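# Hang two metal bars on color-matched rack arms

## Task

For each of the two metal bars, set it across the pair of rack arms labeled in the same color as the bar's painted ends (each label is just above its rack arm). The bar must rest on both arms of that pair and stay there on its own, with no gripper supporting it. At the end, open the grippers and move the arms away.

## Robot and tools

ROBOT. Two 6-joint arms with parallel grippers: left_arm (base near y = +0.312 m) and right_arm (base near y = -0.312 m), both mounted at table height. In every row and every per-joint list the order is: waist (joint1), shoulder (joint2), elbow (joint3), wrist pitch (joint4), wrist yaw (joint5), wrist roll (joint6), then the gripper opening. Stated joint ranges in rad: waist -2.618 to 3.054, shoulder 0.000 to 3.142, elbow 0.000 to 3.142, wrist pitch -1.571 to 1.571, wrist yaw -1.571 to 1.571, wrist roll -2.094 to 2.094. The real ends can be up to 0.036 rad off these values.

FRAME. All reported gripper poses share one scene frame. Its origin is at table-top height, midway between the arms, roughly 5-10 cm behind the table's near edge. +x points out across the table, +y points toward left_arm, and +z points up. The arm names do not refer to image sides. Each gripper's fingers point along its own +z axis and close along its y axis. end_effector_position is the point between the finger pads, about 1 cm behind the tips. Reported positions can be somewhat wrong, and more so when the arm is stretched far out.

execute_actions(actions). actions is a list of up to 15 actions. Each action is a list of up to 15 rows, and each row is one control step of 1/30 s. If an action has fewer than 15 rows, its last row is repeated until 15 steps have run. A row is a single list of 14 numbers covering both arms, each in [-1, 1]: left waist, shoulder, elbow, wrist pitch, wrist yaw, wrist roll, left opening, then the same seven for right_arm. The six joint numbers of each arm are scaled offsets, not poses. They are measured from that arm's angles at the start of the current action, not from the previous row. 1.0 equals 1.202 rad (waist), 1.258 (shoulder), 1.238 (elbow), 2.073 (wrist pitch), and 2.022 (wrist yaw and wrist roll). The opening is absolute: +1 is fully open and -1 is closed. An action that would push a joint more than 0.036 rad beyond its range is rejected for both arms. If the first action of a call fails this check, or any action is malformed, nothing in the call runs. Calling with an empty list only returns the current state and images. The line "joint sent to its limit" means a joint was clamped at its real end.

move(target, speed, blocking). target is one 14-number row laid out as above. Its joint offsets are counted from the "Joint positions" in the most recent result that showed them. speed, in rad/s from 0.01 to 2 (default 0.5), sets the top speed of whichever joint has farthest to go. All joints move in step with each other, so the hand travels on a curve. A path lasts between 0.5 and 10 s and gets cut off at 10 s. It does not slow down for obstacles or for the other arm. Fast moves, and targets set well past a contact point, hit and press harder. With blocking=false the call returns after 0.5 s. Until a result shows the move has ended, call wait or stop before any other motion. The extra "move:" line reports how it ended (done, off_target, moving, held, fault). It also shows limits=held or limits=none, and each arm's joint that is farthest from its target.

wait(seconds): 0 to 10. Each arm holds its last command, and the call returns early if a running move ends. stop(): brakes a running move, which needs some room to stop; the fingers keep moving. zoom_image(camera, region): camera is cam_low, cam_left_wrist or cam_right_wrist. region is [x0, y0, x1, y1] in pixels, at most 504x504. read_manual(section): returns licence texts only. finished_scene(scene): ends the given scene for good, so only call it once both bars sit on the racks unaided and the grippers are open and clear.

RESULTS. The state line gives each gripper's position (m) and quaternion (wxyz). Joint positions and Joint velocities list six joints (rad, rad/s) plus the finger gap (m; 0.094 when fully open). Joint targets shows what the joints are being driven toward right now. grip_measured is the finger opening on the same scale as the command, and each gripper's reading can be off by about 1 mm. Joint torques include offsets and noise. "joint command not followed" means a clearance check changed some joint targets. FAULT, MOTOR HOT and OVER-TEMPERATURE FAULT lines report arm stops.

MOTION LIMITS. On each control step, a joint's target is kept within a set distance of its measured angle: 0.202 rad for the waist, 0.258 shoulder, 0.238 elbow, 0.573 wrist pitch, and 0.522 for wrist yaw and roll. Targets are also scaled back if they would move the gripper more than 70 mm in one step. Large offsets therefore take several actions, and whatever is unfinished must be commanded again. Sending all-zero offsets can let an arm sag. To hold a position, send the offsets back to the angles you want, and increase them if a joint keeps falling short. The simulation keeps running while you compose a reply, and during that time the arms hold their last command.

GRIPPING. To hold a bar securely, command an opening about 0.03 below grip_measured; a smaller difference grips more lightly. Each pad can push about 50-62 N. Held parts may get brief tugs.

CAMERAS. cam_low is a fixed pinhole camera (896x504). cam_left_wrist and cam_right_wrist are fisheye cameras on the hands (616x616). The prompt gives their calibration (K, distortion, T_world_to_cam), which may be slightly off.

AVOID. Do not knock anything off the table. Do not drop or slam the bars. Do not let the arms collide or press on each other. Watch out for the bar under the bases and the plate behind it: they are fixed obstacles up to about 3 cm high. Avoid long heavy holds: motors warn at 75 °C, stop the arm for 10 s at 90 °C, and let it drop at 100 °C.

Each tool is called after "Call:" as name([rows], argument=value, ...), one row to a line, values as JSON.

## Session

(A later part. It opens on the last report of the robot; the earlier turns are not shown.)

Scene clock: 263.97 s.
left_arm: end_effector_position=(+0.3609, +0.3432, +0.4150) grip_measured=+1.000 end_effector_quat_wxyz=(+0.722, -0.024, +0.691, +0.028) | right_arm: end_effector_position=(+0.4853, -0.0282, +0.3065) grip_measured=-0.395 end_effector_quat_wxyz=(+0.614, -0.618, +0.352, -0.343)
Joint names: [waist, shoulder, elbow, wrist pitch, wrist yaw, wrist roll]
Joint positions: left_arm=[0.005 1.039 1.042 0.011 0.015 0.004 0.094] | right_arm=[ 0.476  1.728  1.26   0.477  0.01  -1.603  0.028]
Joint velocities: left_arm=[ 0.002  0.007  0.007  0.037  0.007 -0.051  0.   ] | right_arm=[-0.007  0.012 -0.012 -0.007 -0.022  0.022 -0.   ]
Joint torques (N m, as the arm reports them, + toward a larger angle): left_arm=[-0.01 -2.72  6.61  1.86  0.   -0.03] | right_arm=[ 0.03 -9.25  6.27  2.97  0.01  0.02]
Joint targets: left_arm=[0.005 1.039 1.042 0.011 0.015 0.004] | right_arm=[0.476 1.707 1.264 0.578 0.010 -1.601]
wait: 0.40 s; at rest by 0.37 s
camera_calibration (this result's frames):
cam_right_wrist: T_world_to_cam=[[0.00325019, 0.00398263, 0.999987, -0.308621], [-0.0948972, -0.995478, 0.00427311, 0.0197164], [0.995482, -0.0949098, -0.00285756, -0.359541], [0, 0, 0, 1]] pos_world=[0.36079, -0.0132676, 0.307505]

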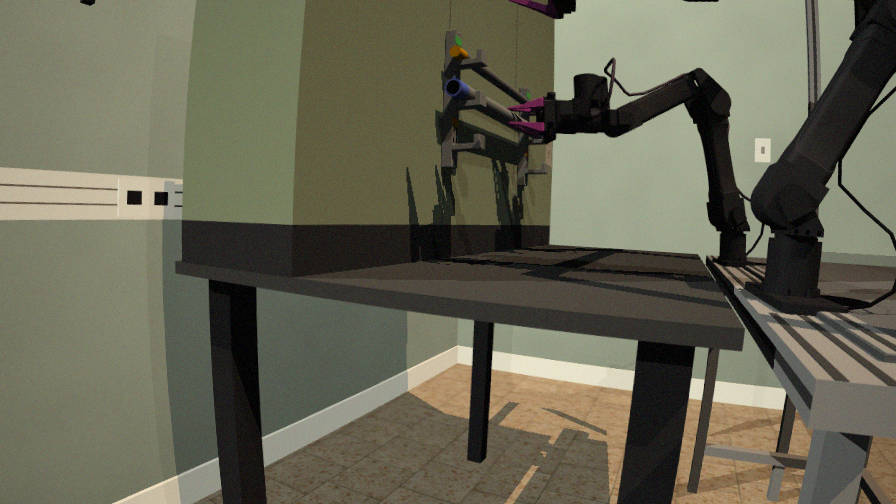

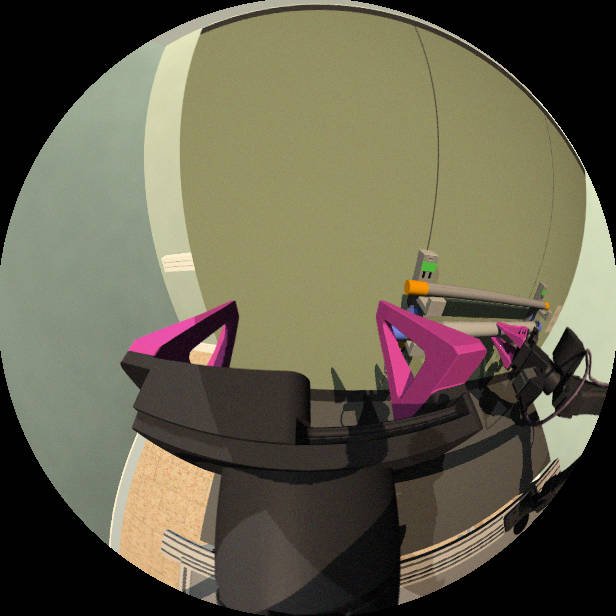

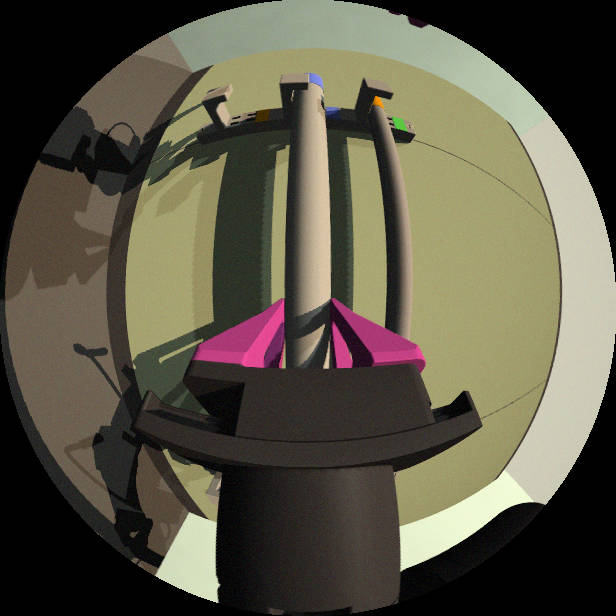

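Touching. Unload the wrist gradually, then open.

Call:
execute_actions([
  [[0,0,0,0,0,0,1,0,-0.015,0,0.044,0,0,-0.5],[0,0,0,0,0,0,1,0,-0.014,0,0.04,0,0,-0.5],[0,0,0,0,0,0,1,0,-0.013,0,0.036,0,0,-0.5],[0,0,0,0,0,0,1,0,-0.012,0,0.032,0,0,-0.5],[0,0,0,0,0,0,1,0,-0.011,0,0.028,0,0,-0.5],[0,0,0,0,0,0,1,0,-0.01,0,0.024,0,0,-0.5],[0,0,0,0,0,0,1,0,-0.009,0,0.02,0,0,-0.5],[0,0,0,0,0,0,1,0,-0.008,0,0.015,0,0,-0.5],[0,0,0,0,0,0,1,0,-0.007,0,0.01,0,0,-0.5],[0,0,0,0,0,0,1,0,-0.006,0,0.005,0,0,-0.5],[0,0,0,0,0,0,1,0,-0.005,0,0,0,0,-0.5],[0,0,0,0,0,0,1,0,-0.005,0,-0.005,0,0,-0.5]],
  [[0,0,0,0,0,0,1,0,-0.005,0,0,0,0,0.1]],
])

Scene clock: 274.60 s.
left_arm: end_effector_position=(+0.3609, +0.3432, +0.4150) grip_measured=+1.000 end_effector_quat_wxyz=(+0.722, -0.024, +0.691, +0.028) | right_arm: end_effector_position=(+0.4852, -0.0282, +0.3026) grip_measured=+0.098 end_effector_quat_wxyz=(+0.610, -0.621, +0.356, -0.338)
Joint names: [waist, shoulder, elbow, wrist pitch, wrist yaw, wrist roll]
Joint positions: left_arm=[0.005 1.039 1.042 0.011 0.015 0.004 0.094] | right_arm=[ 0.476  1.728  1.26   0.461  0.012 -1.597  0.052]
Joint velocities: left_arm=[ 0.012 -0.002 -0.007 -0.007 -0.007 -0.007  0.   ] | right_arm=[-0.017  0.002  0.007  0.022  0.022  0.007 -0.001]
Joint torques (N m, as the arm reports them, + toward a larger angle): left_arm=[ 0.   -2.73  6.62  1.86  0.01 -0.03] | right_arm=[ 0.03 -8.31  5.98  2.12  0.02  0.01]
Joint targets: left_arm=[0.005 1.039 1.042 0.011 0.015 0.004] | right_arm=[0.476 1.721 1.260 0.461 0.012 -1.595]
camera_calibration (this result's frames):
cam_right_wrist: T_world_to_cam=[[0.0199234, 0.00670034, 0.999779, -0.312679], [-0.0954143, -0.995401, 0.00857239, 0.0186027], [0.995238, -0.095564, -0.0191924, -0.354475], [0, 0, 0, 1]] pos_world=[0.360792, -0.0132628, 0.305647]

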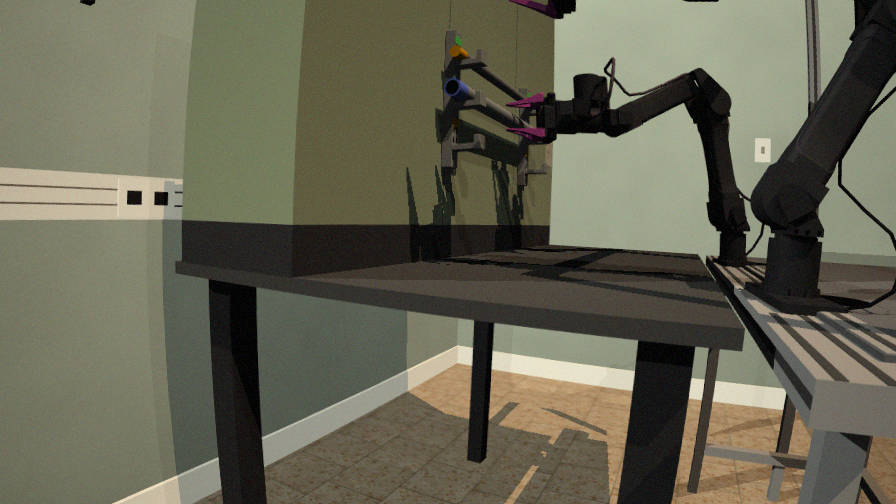

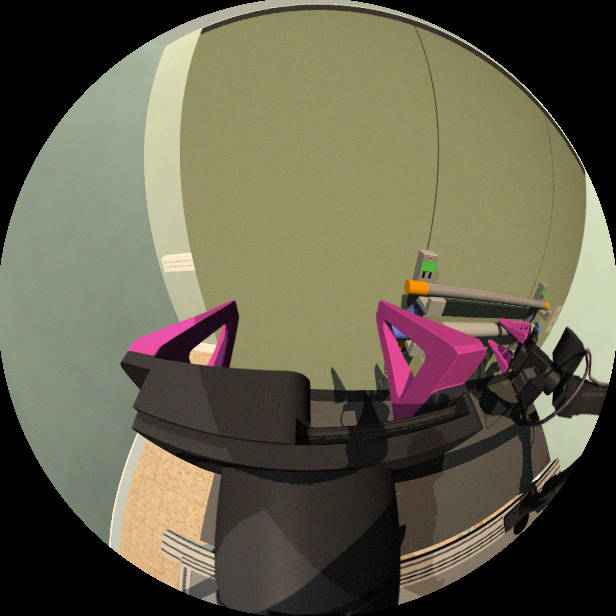

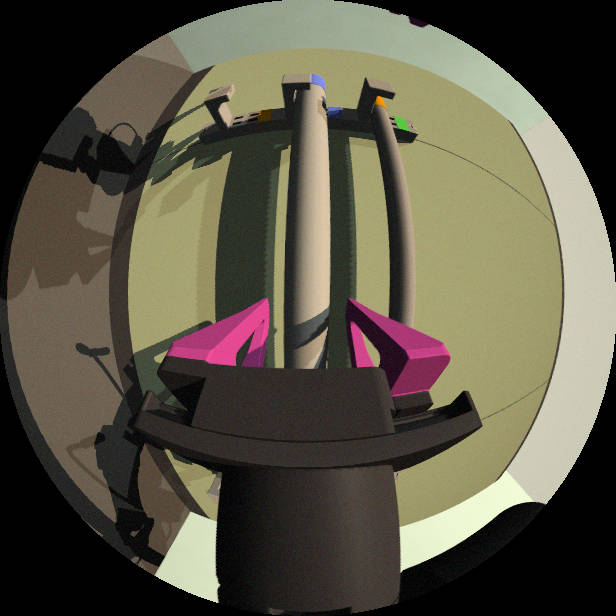

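Call:
move(target=[0,0,0,0,0,0,1, 0,-0.169,-0.1975,0.037,0,0,0.1], speed=0.3)

Call:
move(target=[0,0,0,0,0,0,1, 0,-0.047,0.225,-0.147,0,0,0.0], speed=0.4)

Scene clock: 286.70 s.
left_arm: end_effector_position=(+0.3609, +0.3432, +0.4150) grip_measured=+1.000 end_effector_quat_wxyz=(+0.722, -0.024, +0.691, +0.028) | right_arm: end_effector_position=(+0.4410, -0.0558, +0.3051) grip_measured=+0.098 end_effector_quat_wxyz=(+0.619, -0.613, +0.351, -0.344)
Joint names: [waist, shoulder, elbow, wrist pitch, wrist yaw, wrist roll]
Joint positions: left_arm=[0.005 1.039 1.042 0.011 0.015 0.004 0.094] | right_arm=[ 0.476  1.538  1.034  0.526  0.012 -1.599  0.052]
Joint velocities: left_arm=[-0.007 -0.002  0.017  0.066 -0.022  0.095  0.   ] | right_arm=[-0.022  0.007 -0.002 -0.051 -0.007 -0.037  0.   ]
Joint torques (N m, as the arm reports them, + toward a larger angle): left_arm=[-0.01 -2.73  6.63  1.87  0.   -0.03] | right_arm=[ 0.03 -7.7   4.7   2.21  0.02  0.02]
Joint targets: left_arm=[0.005 1.039 1.042 0.011 0.015 0.004] | right_arm=[0.476 1.515 1.015 0.538 0.012 -1.597]
move: off_target (right_arm); limits=none; left_arm: farthest joint: the waist, 0.000 radians from its target (0.000 radians at the start); right_arm: farthest joint: the shoulder, 0.023 radians from its target (0.212 radians at the start)
camera_calibration (this result's frames):
cam_right_wrist: T_world_to_cam=[[-0.00568727, -0.00692991, 0.99996, -0.303581], [-0.0965816, -0.995297, -0.00744691, -0.00763807], [0.995309, -0.0966201, 0.00499122, -0.320485], [0, 0, 0, 1]] pos_world=[0.316517, -0.0406712, 0.305112]

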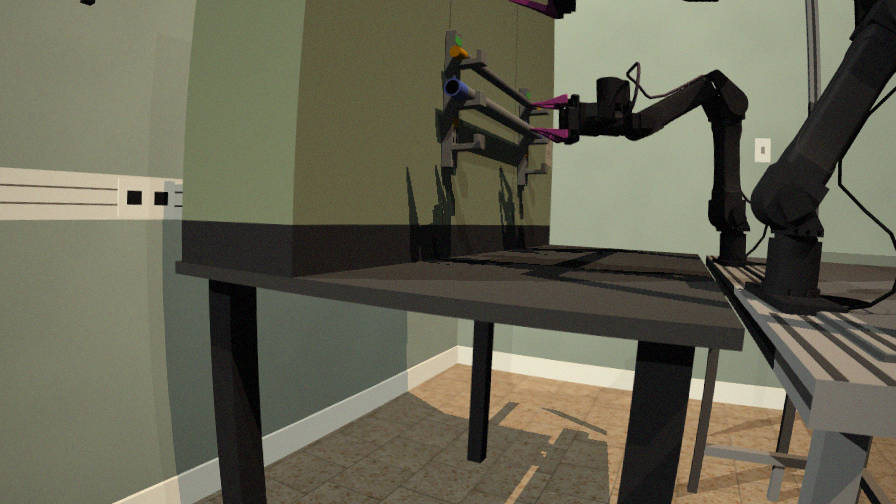

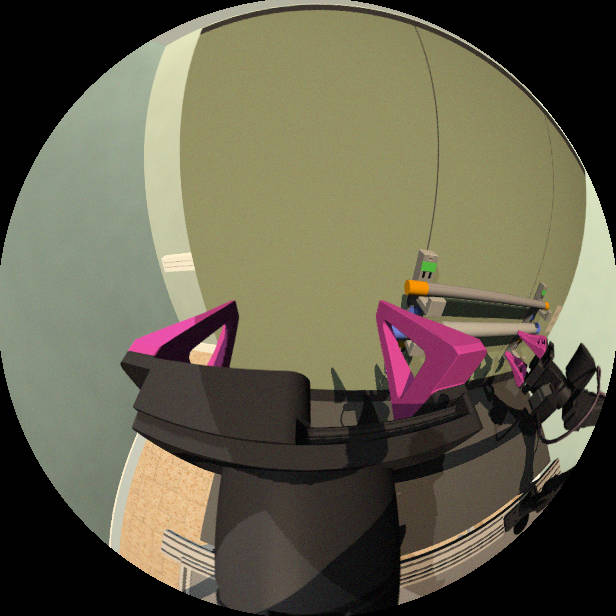

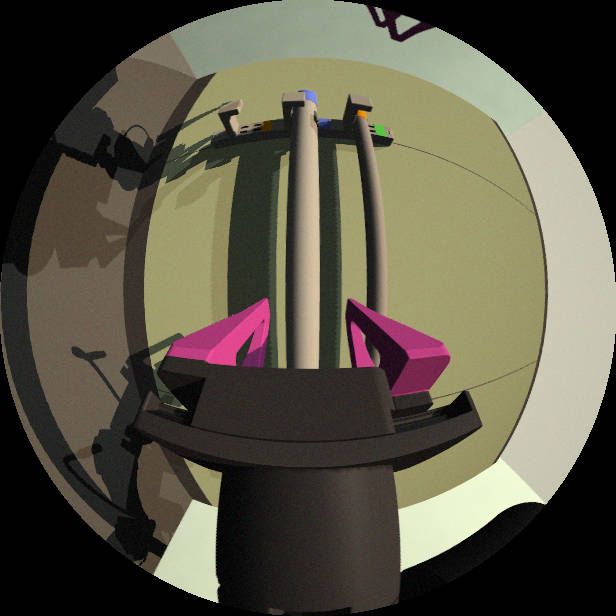

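Scene clock: 288.27 s.
left_arm: end_effector_position=(+0.3609, +0.3432, +0.4150) grip_measured=+1.000 end_effector_quat_wxyz=(+0.722, -0.024, +0.691, +0.028) | right_arm: end_effector_position=(+0.4417, -0.0590, +0.3814) grip_measured=+0.002 end_effector_quat_wxyz=(+0.623, -0.609, +0.348, -0.347)
Joint names: [waist, shoulder, elbow, wrist pitch, wrist yaw, wrist roll]
Joint positions: left_arm=[0.005 1.039 1.042 0.011 0.015 0.004 0.094] | right_arm=[ 0.476  1.496  1.286  0.246  0.012 -1.601  0.047]
Joint velocities: left_arm=[ 0.027 -0.007 -0.002  0.007  0.037 -0.007  0.   ] | right_arm=[ 0.007  0.007  0.002 -0.022  0.051  0.037  0.   ]
Joint torques (N m, as the arm reports them, + toward a larger angle): left_arm=[ 0.   -2.72  6.63  1.86  0.   -0.03] | right_arm=[ 0.04 -7.09  7.82  1.9   0.03  0.01]
Joint targets: left_arm=[0.005 1.039 1.042 0.011 0.015 0.004] | right_arm=[0.476 1.479 1.313 0.222 0.012 -1.598]
move: off_target (right_arm); limits=none; left_arm: farthest joint: the waist, 0.000 radians from its target (0.000 radians at the start); right_arm: farthest joint: the elbow, 0.026 radians from its target (0.279 radians at the start)
camera_calibration (this result's frames):
cam_right_wrist: T_world_to_cam=[[-0.018341, -0.0125151, 0.999753, -0.374559], [-0.097019, -0.995181, -0.0142378, -0.00739925], [0.995114, -0.0972563, 0.0170384, -0.326451], [0, 0, 0, 1]] pos_world=[0.317268, -0.0438007, 0.379924]

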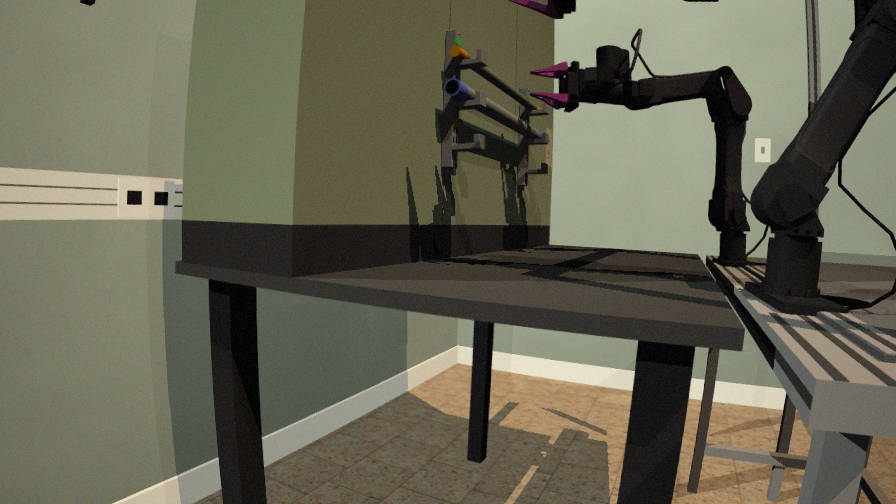

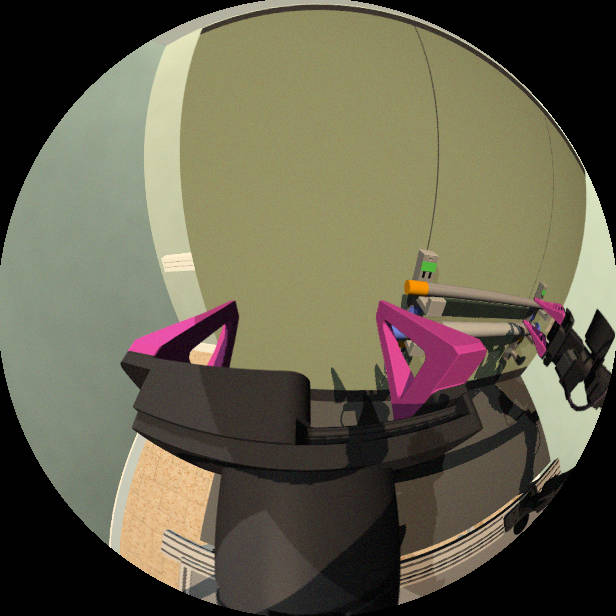

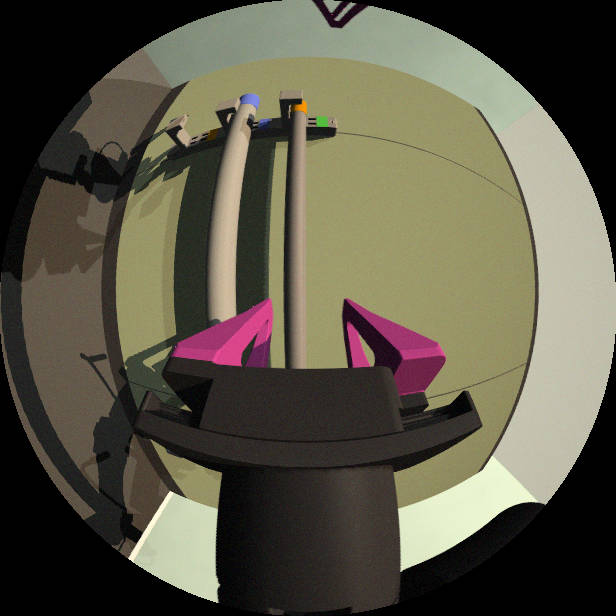

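Call:
move(target=[0,0,0,0,0,0,1, 0,0.199,0.212,0,0,0,0.0], speed=0.3)

Call:
zoom_image(camera="cam_left_wrist", region=[400, 240, 600, 380])

Scene clock: 298.03 s.
left_arm: end_effector_position=(+0.3609, +0.3432, +0.4150) grip_measured=+1.000 end_effector_quat_wxyz=(+0.722, -0.024, +0.691, +0.028) | right_arm: end_effector_position=(+0.4972, -0.0239, +0.3664) grip_measured=+0.002 end_effector_quat_wxyz=(+0.616, -0.616, +0.351, -0.344)
Joint names: [waist, shoulder, elbow, wrist pitch, wrist yaw, wrist roll]
Joint positions: left_arm=[0.005 1.039 1.042 0.011 0.015 0.004 0.094] | right_arm=[ 0.476  1.746  1.515  0.247  0.012 -1.603  0.047]
Joint velocities: left_arm=[-0.007  0.002 -0.007  0.037  0.022  0.037  0.   ] | right_arm=[ 0.002  0.002 -0.002  0.037  0.037  0.022 -0.   ]
Joint torques (N m, as the arm reports them, + toward a larger angle): left_arm=[-0.02 -2.73  6.61  1.86  0.   -0.03] | right_arm=[ 0.04 -8.05  8.33  2.1   0.02  0.02]
Joint targets: left_arm=[0.005 1.039 1.042 0.011 0.015 0.004] | right_arm=[0.476 1.747 1.549 0.246 0.012 -1.601]
move: off_target (right_arm); limits=none; left_arm: farthest joint: the waist, 0.000 radians from its target (0.000 radians at the start); right_arm: farthest joint: the elbow, 0.033 radians from its target (0.262 radians at the start)
camera_calibration (this result's frames):
cam_right_wrist: T_world_to_cam=[[-0.00234646, 0.0000738055, 0.999997, -0.365871], [-0.0963282, -0.99535, -0.000152568, 0.027195], [0.995347, -0.0963283, 0.00234265, -0.372721], [0, 0, 0, 1]] pos_world=[0.372748, -0.00880804, 0.366748]

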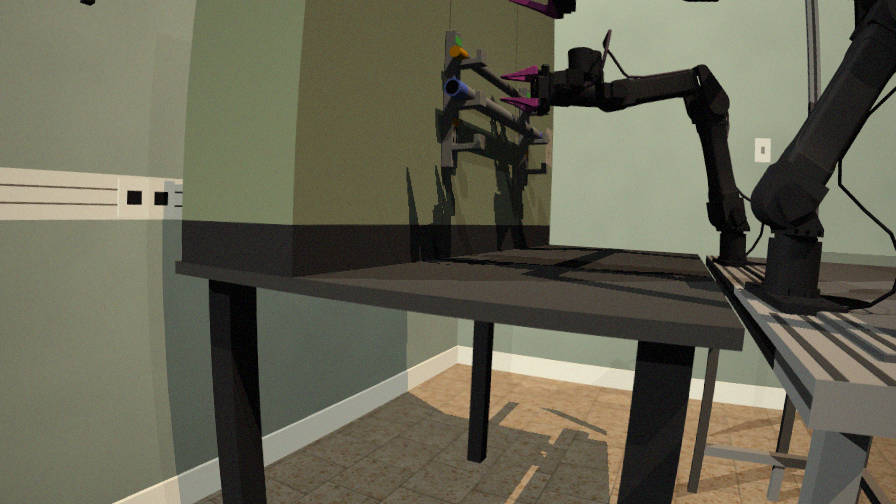

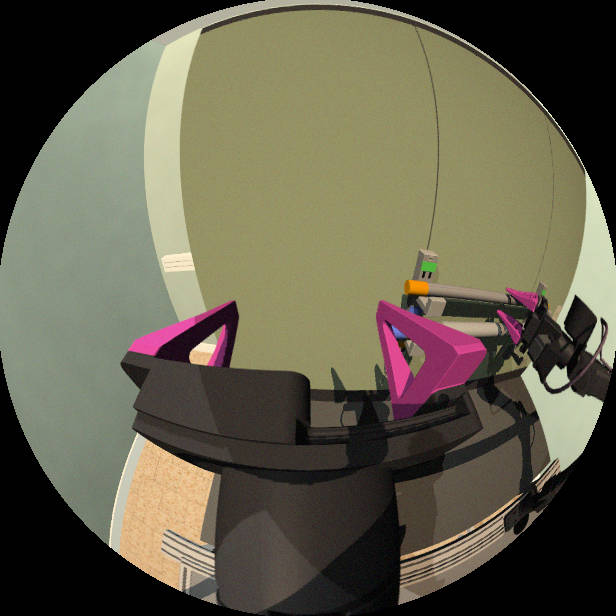

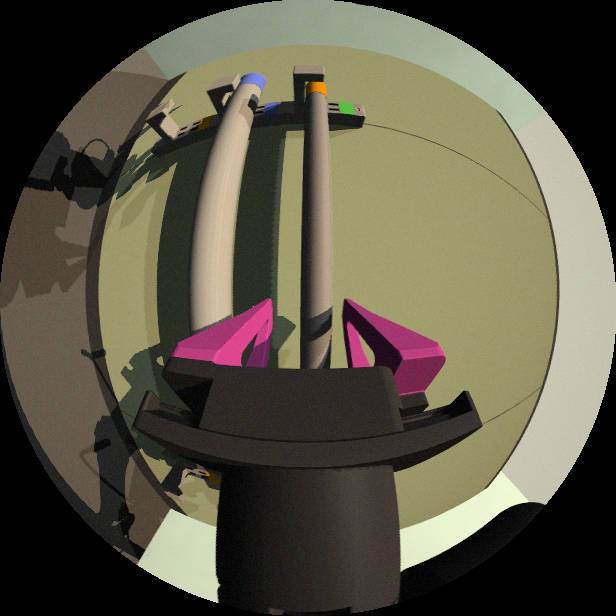

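Region (400, 240, 600, 380) of cam_left_wrist's 616x616 image, scaled by 2.520, with more detail than that image has; it fills the top 353 rows of this view, and the rest is white.

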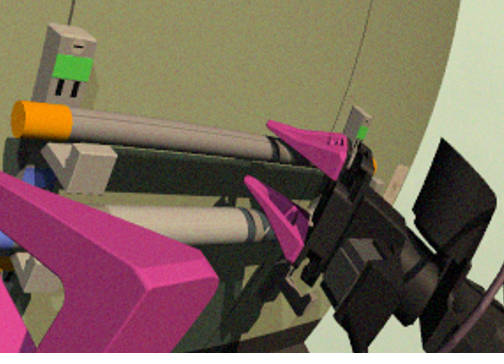

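Call:
execute_actions([
  [[0,0,0,0,0,0,1,0,0,0.03,-0.01,0,0.002,0],[0,0,0,0,0,0,1,0,0,0.033,-0.013,0,0.002,0],[0,0,0,0,0,0,1,0,0,0.036,-0.016,0,0.002,0],[0,0,0,0,0,0,1,0,0,0.039,-0.019,0,0.002,0],[0,0,0,0,0,0,1,0,0,0.041,-0.021,0,0.002,0]],
  [[0,0,0,0,0,0,1,0,0,0.015,0,0,0.002,-0.7]],
])

Scene clock: 304.63 s.
left_arm: end_effector_position=(+0.3609, +0.3432, +0.4150) grip_measured=+1.000 end_effector_quat_wxyz=(+0.722, -0.024, +0.691, +0.028) | right_arm: end_effector_position=(+0.4973, -0.0241, +0.3719) grip_measured=-0.591 end_effector_quat_wxyz=(+0.616, -0.615, +0.351, -0.344)
Joint names: [waist, shoulder, elbow, wrist pitch, wrist yaw, wrist roll]
Joint positions: left_arm=[0.005 1.039 1.042 0.011 0.015 0.004 0.094] | right_arm=[ 0.476  1.746  1.536  0.227  0.012 -1.602  0.019]
Joint velocities: left_arm=[-0.012  0.007 -0.022  0.051  0.051  0.022  0.   ] | right_arm=[-0.012 -0.007 -0.027  0.095 -0.095 -0.051  0.001]
Joint torques (N m, as the arm reports them, + toward a larger angle): left_arm=[ 0.   -2.73  6.62  1.86  0.   -0.03] | right_arm=[ 0.04 -8.11  7.32  2.13  0.02  0.03]
Joint targets: left_arm=[0.005 1.039 1.042 0.011 0.015 0.004] | right_arm=[0.476 1.746 1.555 0.229 0.011 -1.599]
camera_calibration (this result's frames):
cam_right_wrist: T_world_to_cam=[[-0.00279734, -0.000654133, 0.999996, -0.371141], [-0.0963603, -0.995346, -0.000920645, 0.0273192], [0.995343, -0.0963625, 0.00272129, -0.373008], [0, 0, 0, 1]] pos_world=[0.372865, -0.00899467, 0.37218]

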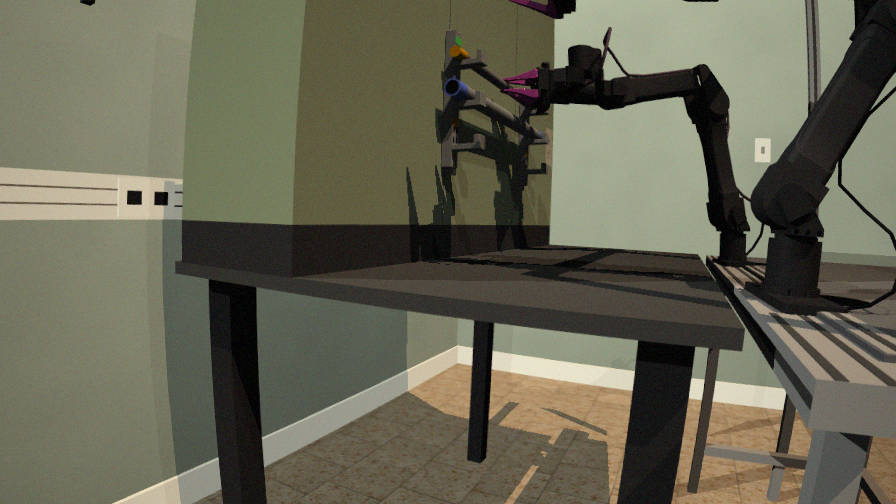

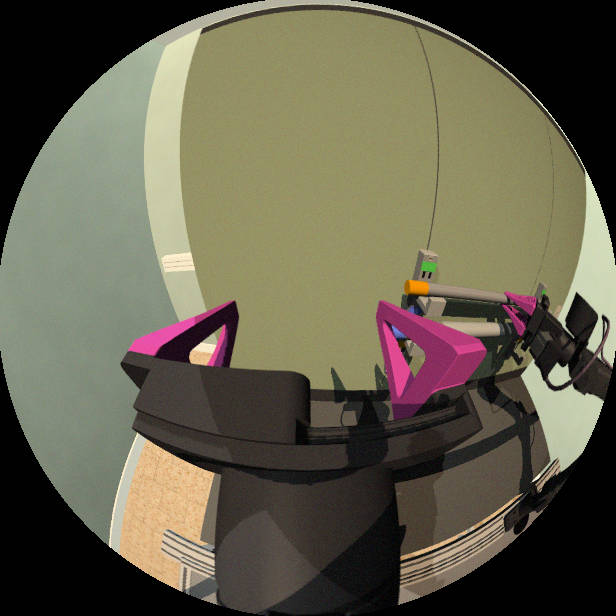

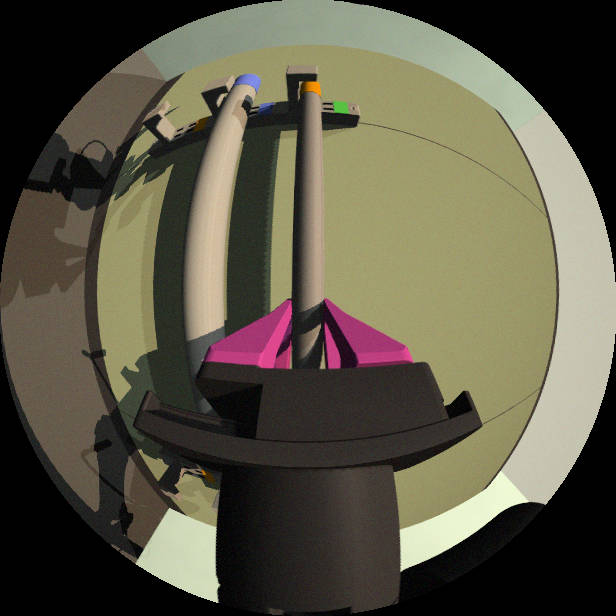

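Call:
execute_actions([
  [[0,0,0,0,0,0,1,0,-0.004,0.018,0.008,0,0.001,-0.7],[0,0,0,0,0,0,1,0,-0.008,0.021,0.016,0,0.001,-0.7],[0,0,0,0,0,0,1,0,-0.012,0.024,0.024,0,0.001,-0.7],[0,0,0,0,0,0,1,0,-0.016,0.027,0.032,0,0.001,-0.7],[0,0,0,0,0,0,1,0,-0.02,0.03,0.04,0,0.001,-0.7],[0,0,0,0,0,0,1,0,-0.024,0.033,0.048,0,0.001,-0.7],[0,0,0,0,0,0,1,0,-0.026,0.036,0.056,0,0.001,-0.7],[0,0,0,0,0,0,1,0,-0.028,0.04,0.064,0,0.001,-0.7],[0,0,0,0,0,0,1,0,-0.028,0.04,0.07,0,0.001,-0.7]],
])

Scene clock: 313.97 s.
left_arm: end_effector_position=(+0.3609, +0.3432, +0.4150) grip_measured=+1.000 end_effector_quat_wxyz=(+0.722, -0.024, +0.691, +0.028) | right_arm: end_effector_position=(+0.4974, -0.0241, +0.3736) grip_measured=-0.591 end_effector_quat_wxyz=(+0.618, -0.613, +0.350, -0.345)
Joint names: [waist, shoulder, elbow, wrist pitch, wrist yaw, wrist roll]
Joint positions: left_arm=[0.005 1.039 1.042 0.011 0.015 0.004 0.094] | right_arm=[ 0.476  1.746  1.536  0.233  0.012 -1.602  0.019]
Joint velocities: left_arm=[-0.002  0.017 -0.012 -0.007  0.022 -0.095  0.   ] | right_arm=[-0.002 -0.002 -0.012  0.051 -0.125  0.037 -0.001]
Joint torques (N m, as the arm reports them, + toward a larger angle): left_arm=[-0.01 -2.74  6.6   1.86  0.   -0.03] | right_arm=[  0.04 -10.38   9.37   3.29   0.02   0.02]
Joint targets: left_arm=[0.005 1.039 1.042 0.011 0.015 0.004] | right_arm=[0.476 1.711 1.585 0.372 0.012 -1.600]
camera_calibration (this result's frames):
cam_right_wrist: T_world_to_cam=[[-0.00863031, -0.00426555, 0.999954, -0.370017], [-0.0966212, -0.995308, -0.00507965, 0.0289501], [0.995284, -0.0966606, 0.00817768, -0.375071], [0, 0, 0, 1]] pos_world=[0.372906, -0.0090187, 0.373214]

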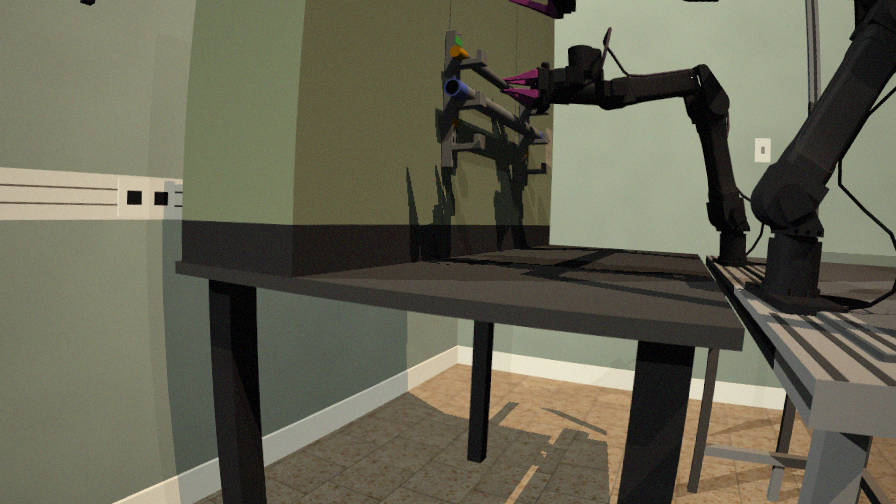

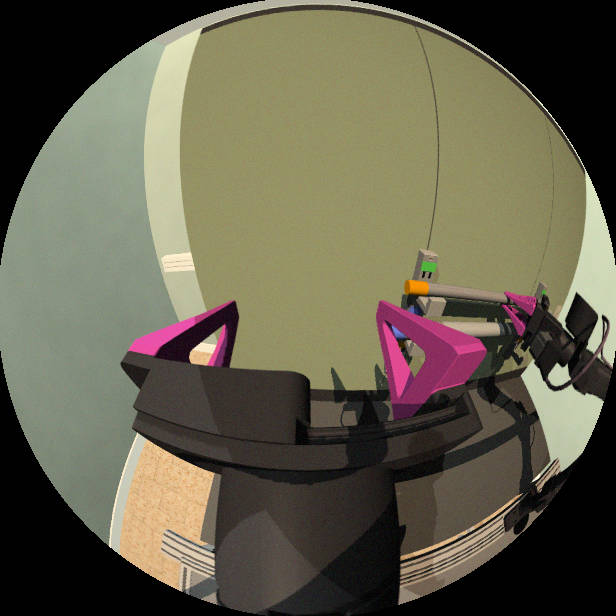

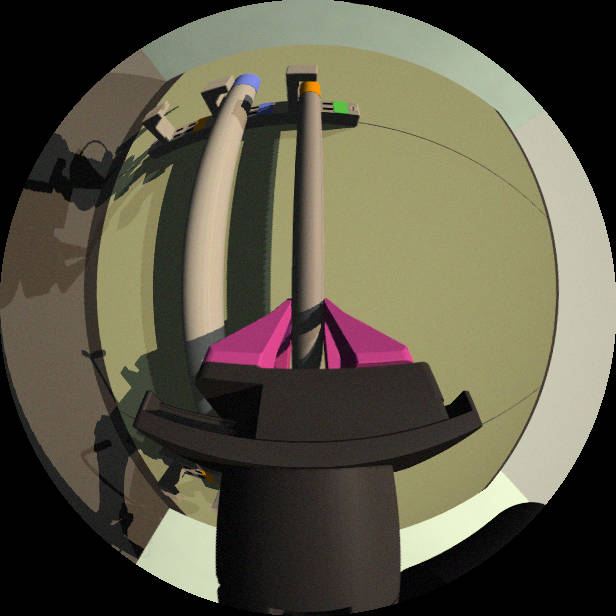

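Call:
execute_actions([
  [[0,0,0,0,0,0,1,0,-0.02,0.02,0.072,0,0.001,-0.7],[0,0,0,0,0,0,1,0,-0.018,0.016,0.076,0,0.001,-0.7],[0,0,0,0,0,0,1,0,-0.018,0.016,0.08,0,0.001,-0.7],[0,0,0,0,0,0,1,0,-0.018,0.016,0.084,0,0.001,-0.7],[0,0,0,0,0,0,1,0,-0.018,0.016,0.088,0,0.001,-0.7]],
])

Scene clock: 322.67 s.
left_arm: end_effector_position=(+0.3609, +0.3432, +0.4150) grip_measured=+1.000 end_effector_quat_wxyz=(+0.722, -0.024, +0.691, +0.028) | right_arm: end_effector_position=(+0.4974, -0.0241, +0.3742) grip_measured=-0.591 end_effector_quat_wxyz=(+0.619, -0.612, +0.349, -0.346)
Joint names: [waist, shoulder, elbow, wrist pitch, wrist yaw, wrist roll]
Joint positions: left_arm=[0.005 1.039 1.042 0.011 0.015 0.004 0.094] | right_arm=[ 0.476  1.746  1.536  0.236  0.012 -1.602  0.019]
Joint velocities: left_arm=[-0.007  0.022 -0.002 -0.022 -0.022 -0.022  0.   ] | right_arm=[-0.007  0.007 -0.017  0.066  0.095  0.037 -0.   ]
Joint torques (N m, as the arm reports them, + toward a larger angle): left_arm=[-0.01 -2.75  6.61  1.86  0.01 -0.03] | right_arm=[ 0.03 -9.57  7.4   3.65  0.02  0.02]
Joint targets: left_arm=[0.005 1.039 1.042 0.011 0.015 0.004] | right_arm=[0.476 1.723 1.556 0.416 0.012 -1.600]
camera_calibration (this result's frames):
cam_right_wrist: T_world_to_cam=[[-0.0105748, -0.00546895, 0.999929, -0.369638], [-0.0967028, -0.995292, -0.00646628, 0.0294928], [0.995257, -0.0967643, 0.00999614, -0.375758], [0, 0, 0, 1]] pos_world=[0.372919, -0.00902754, 0.373559]

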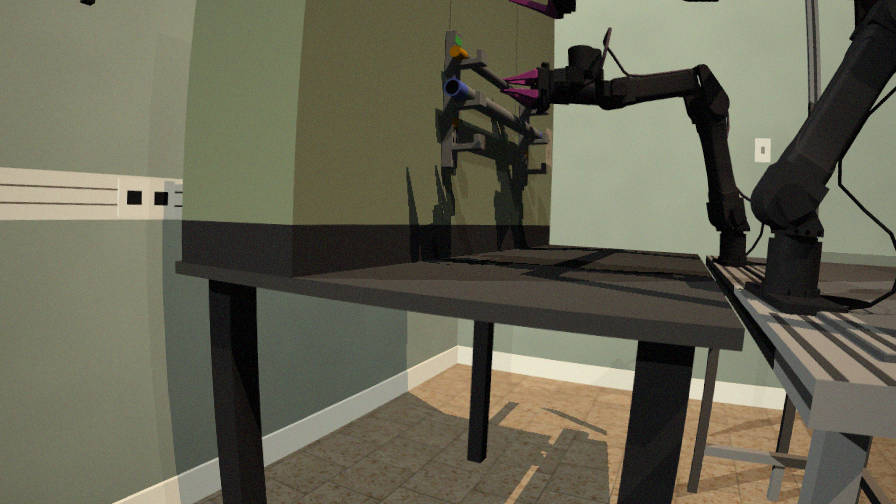

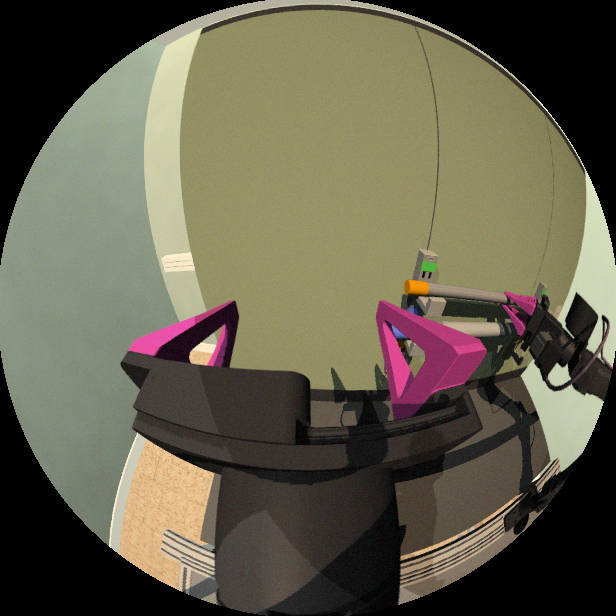

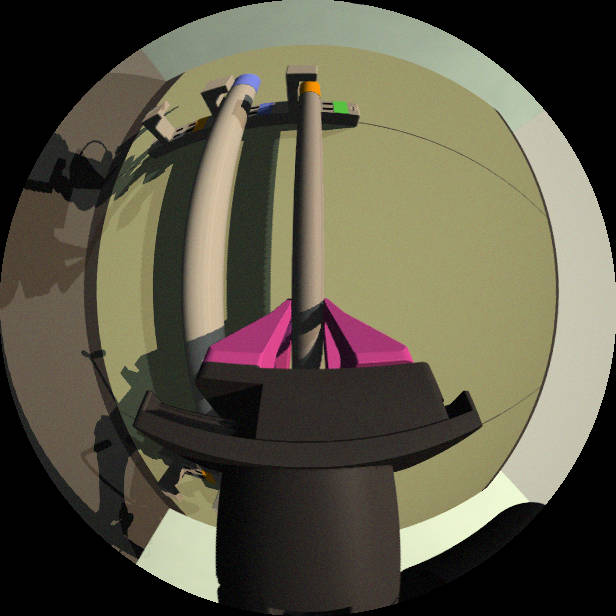

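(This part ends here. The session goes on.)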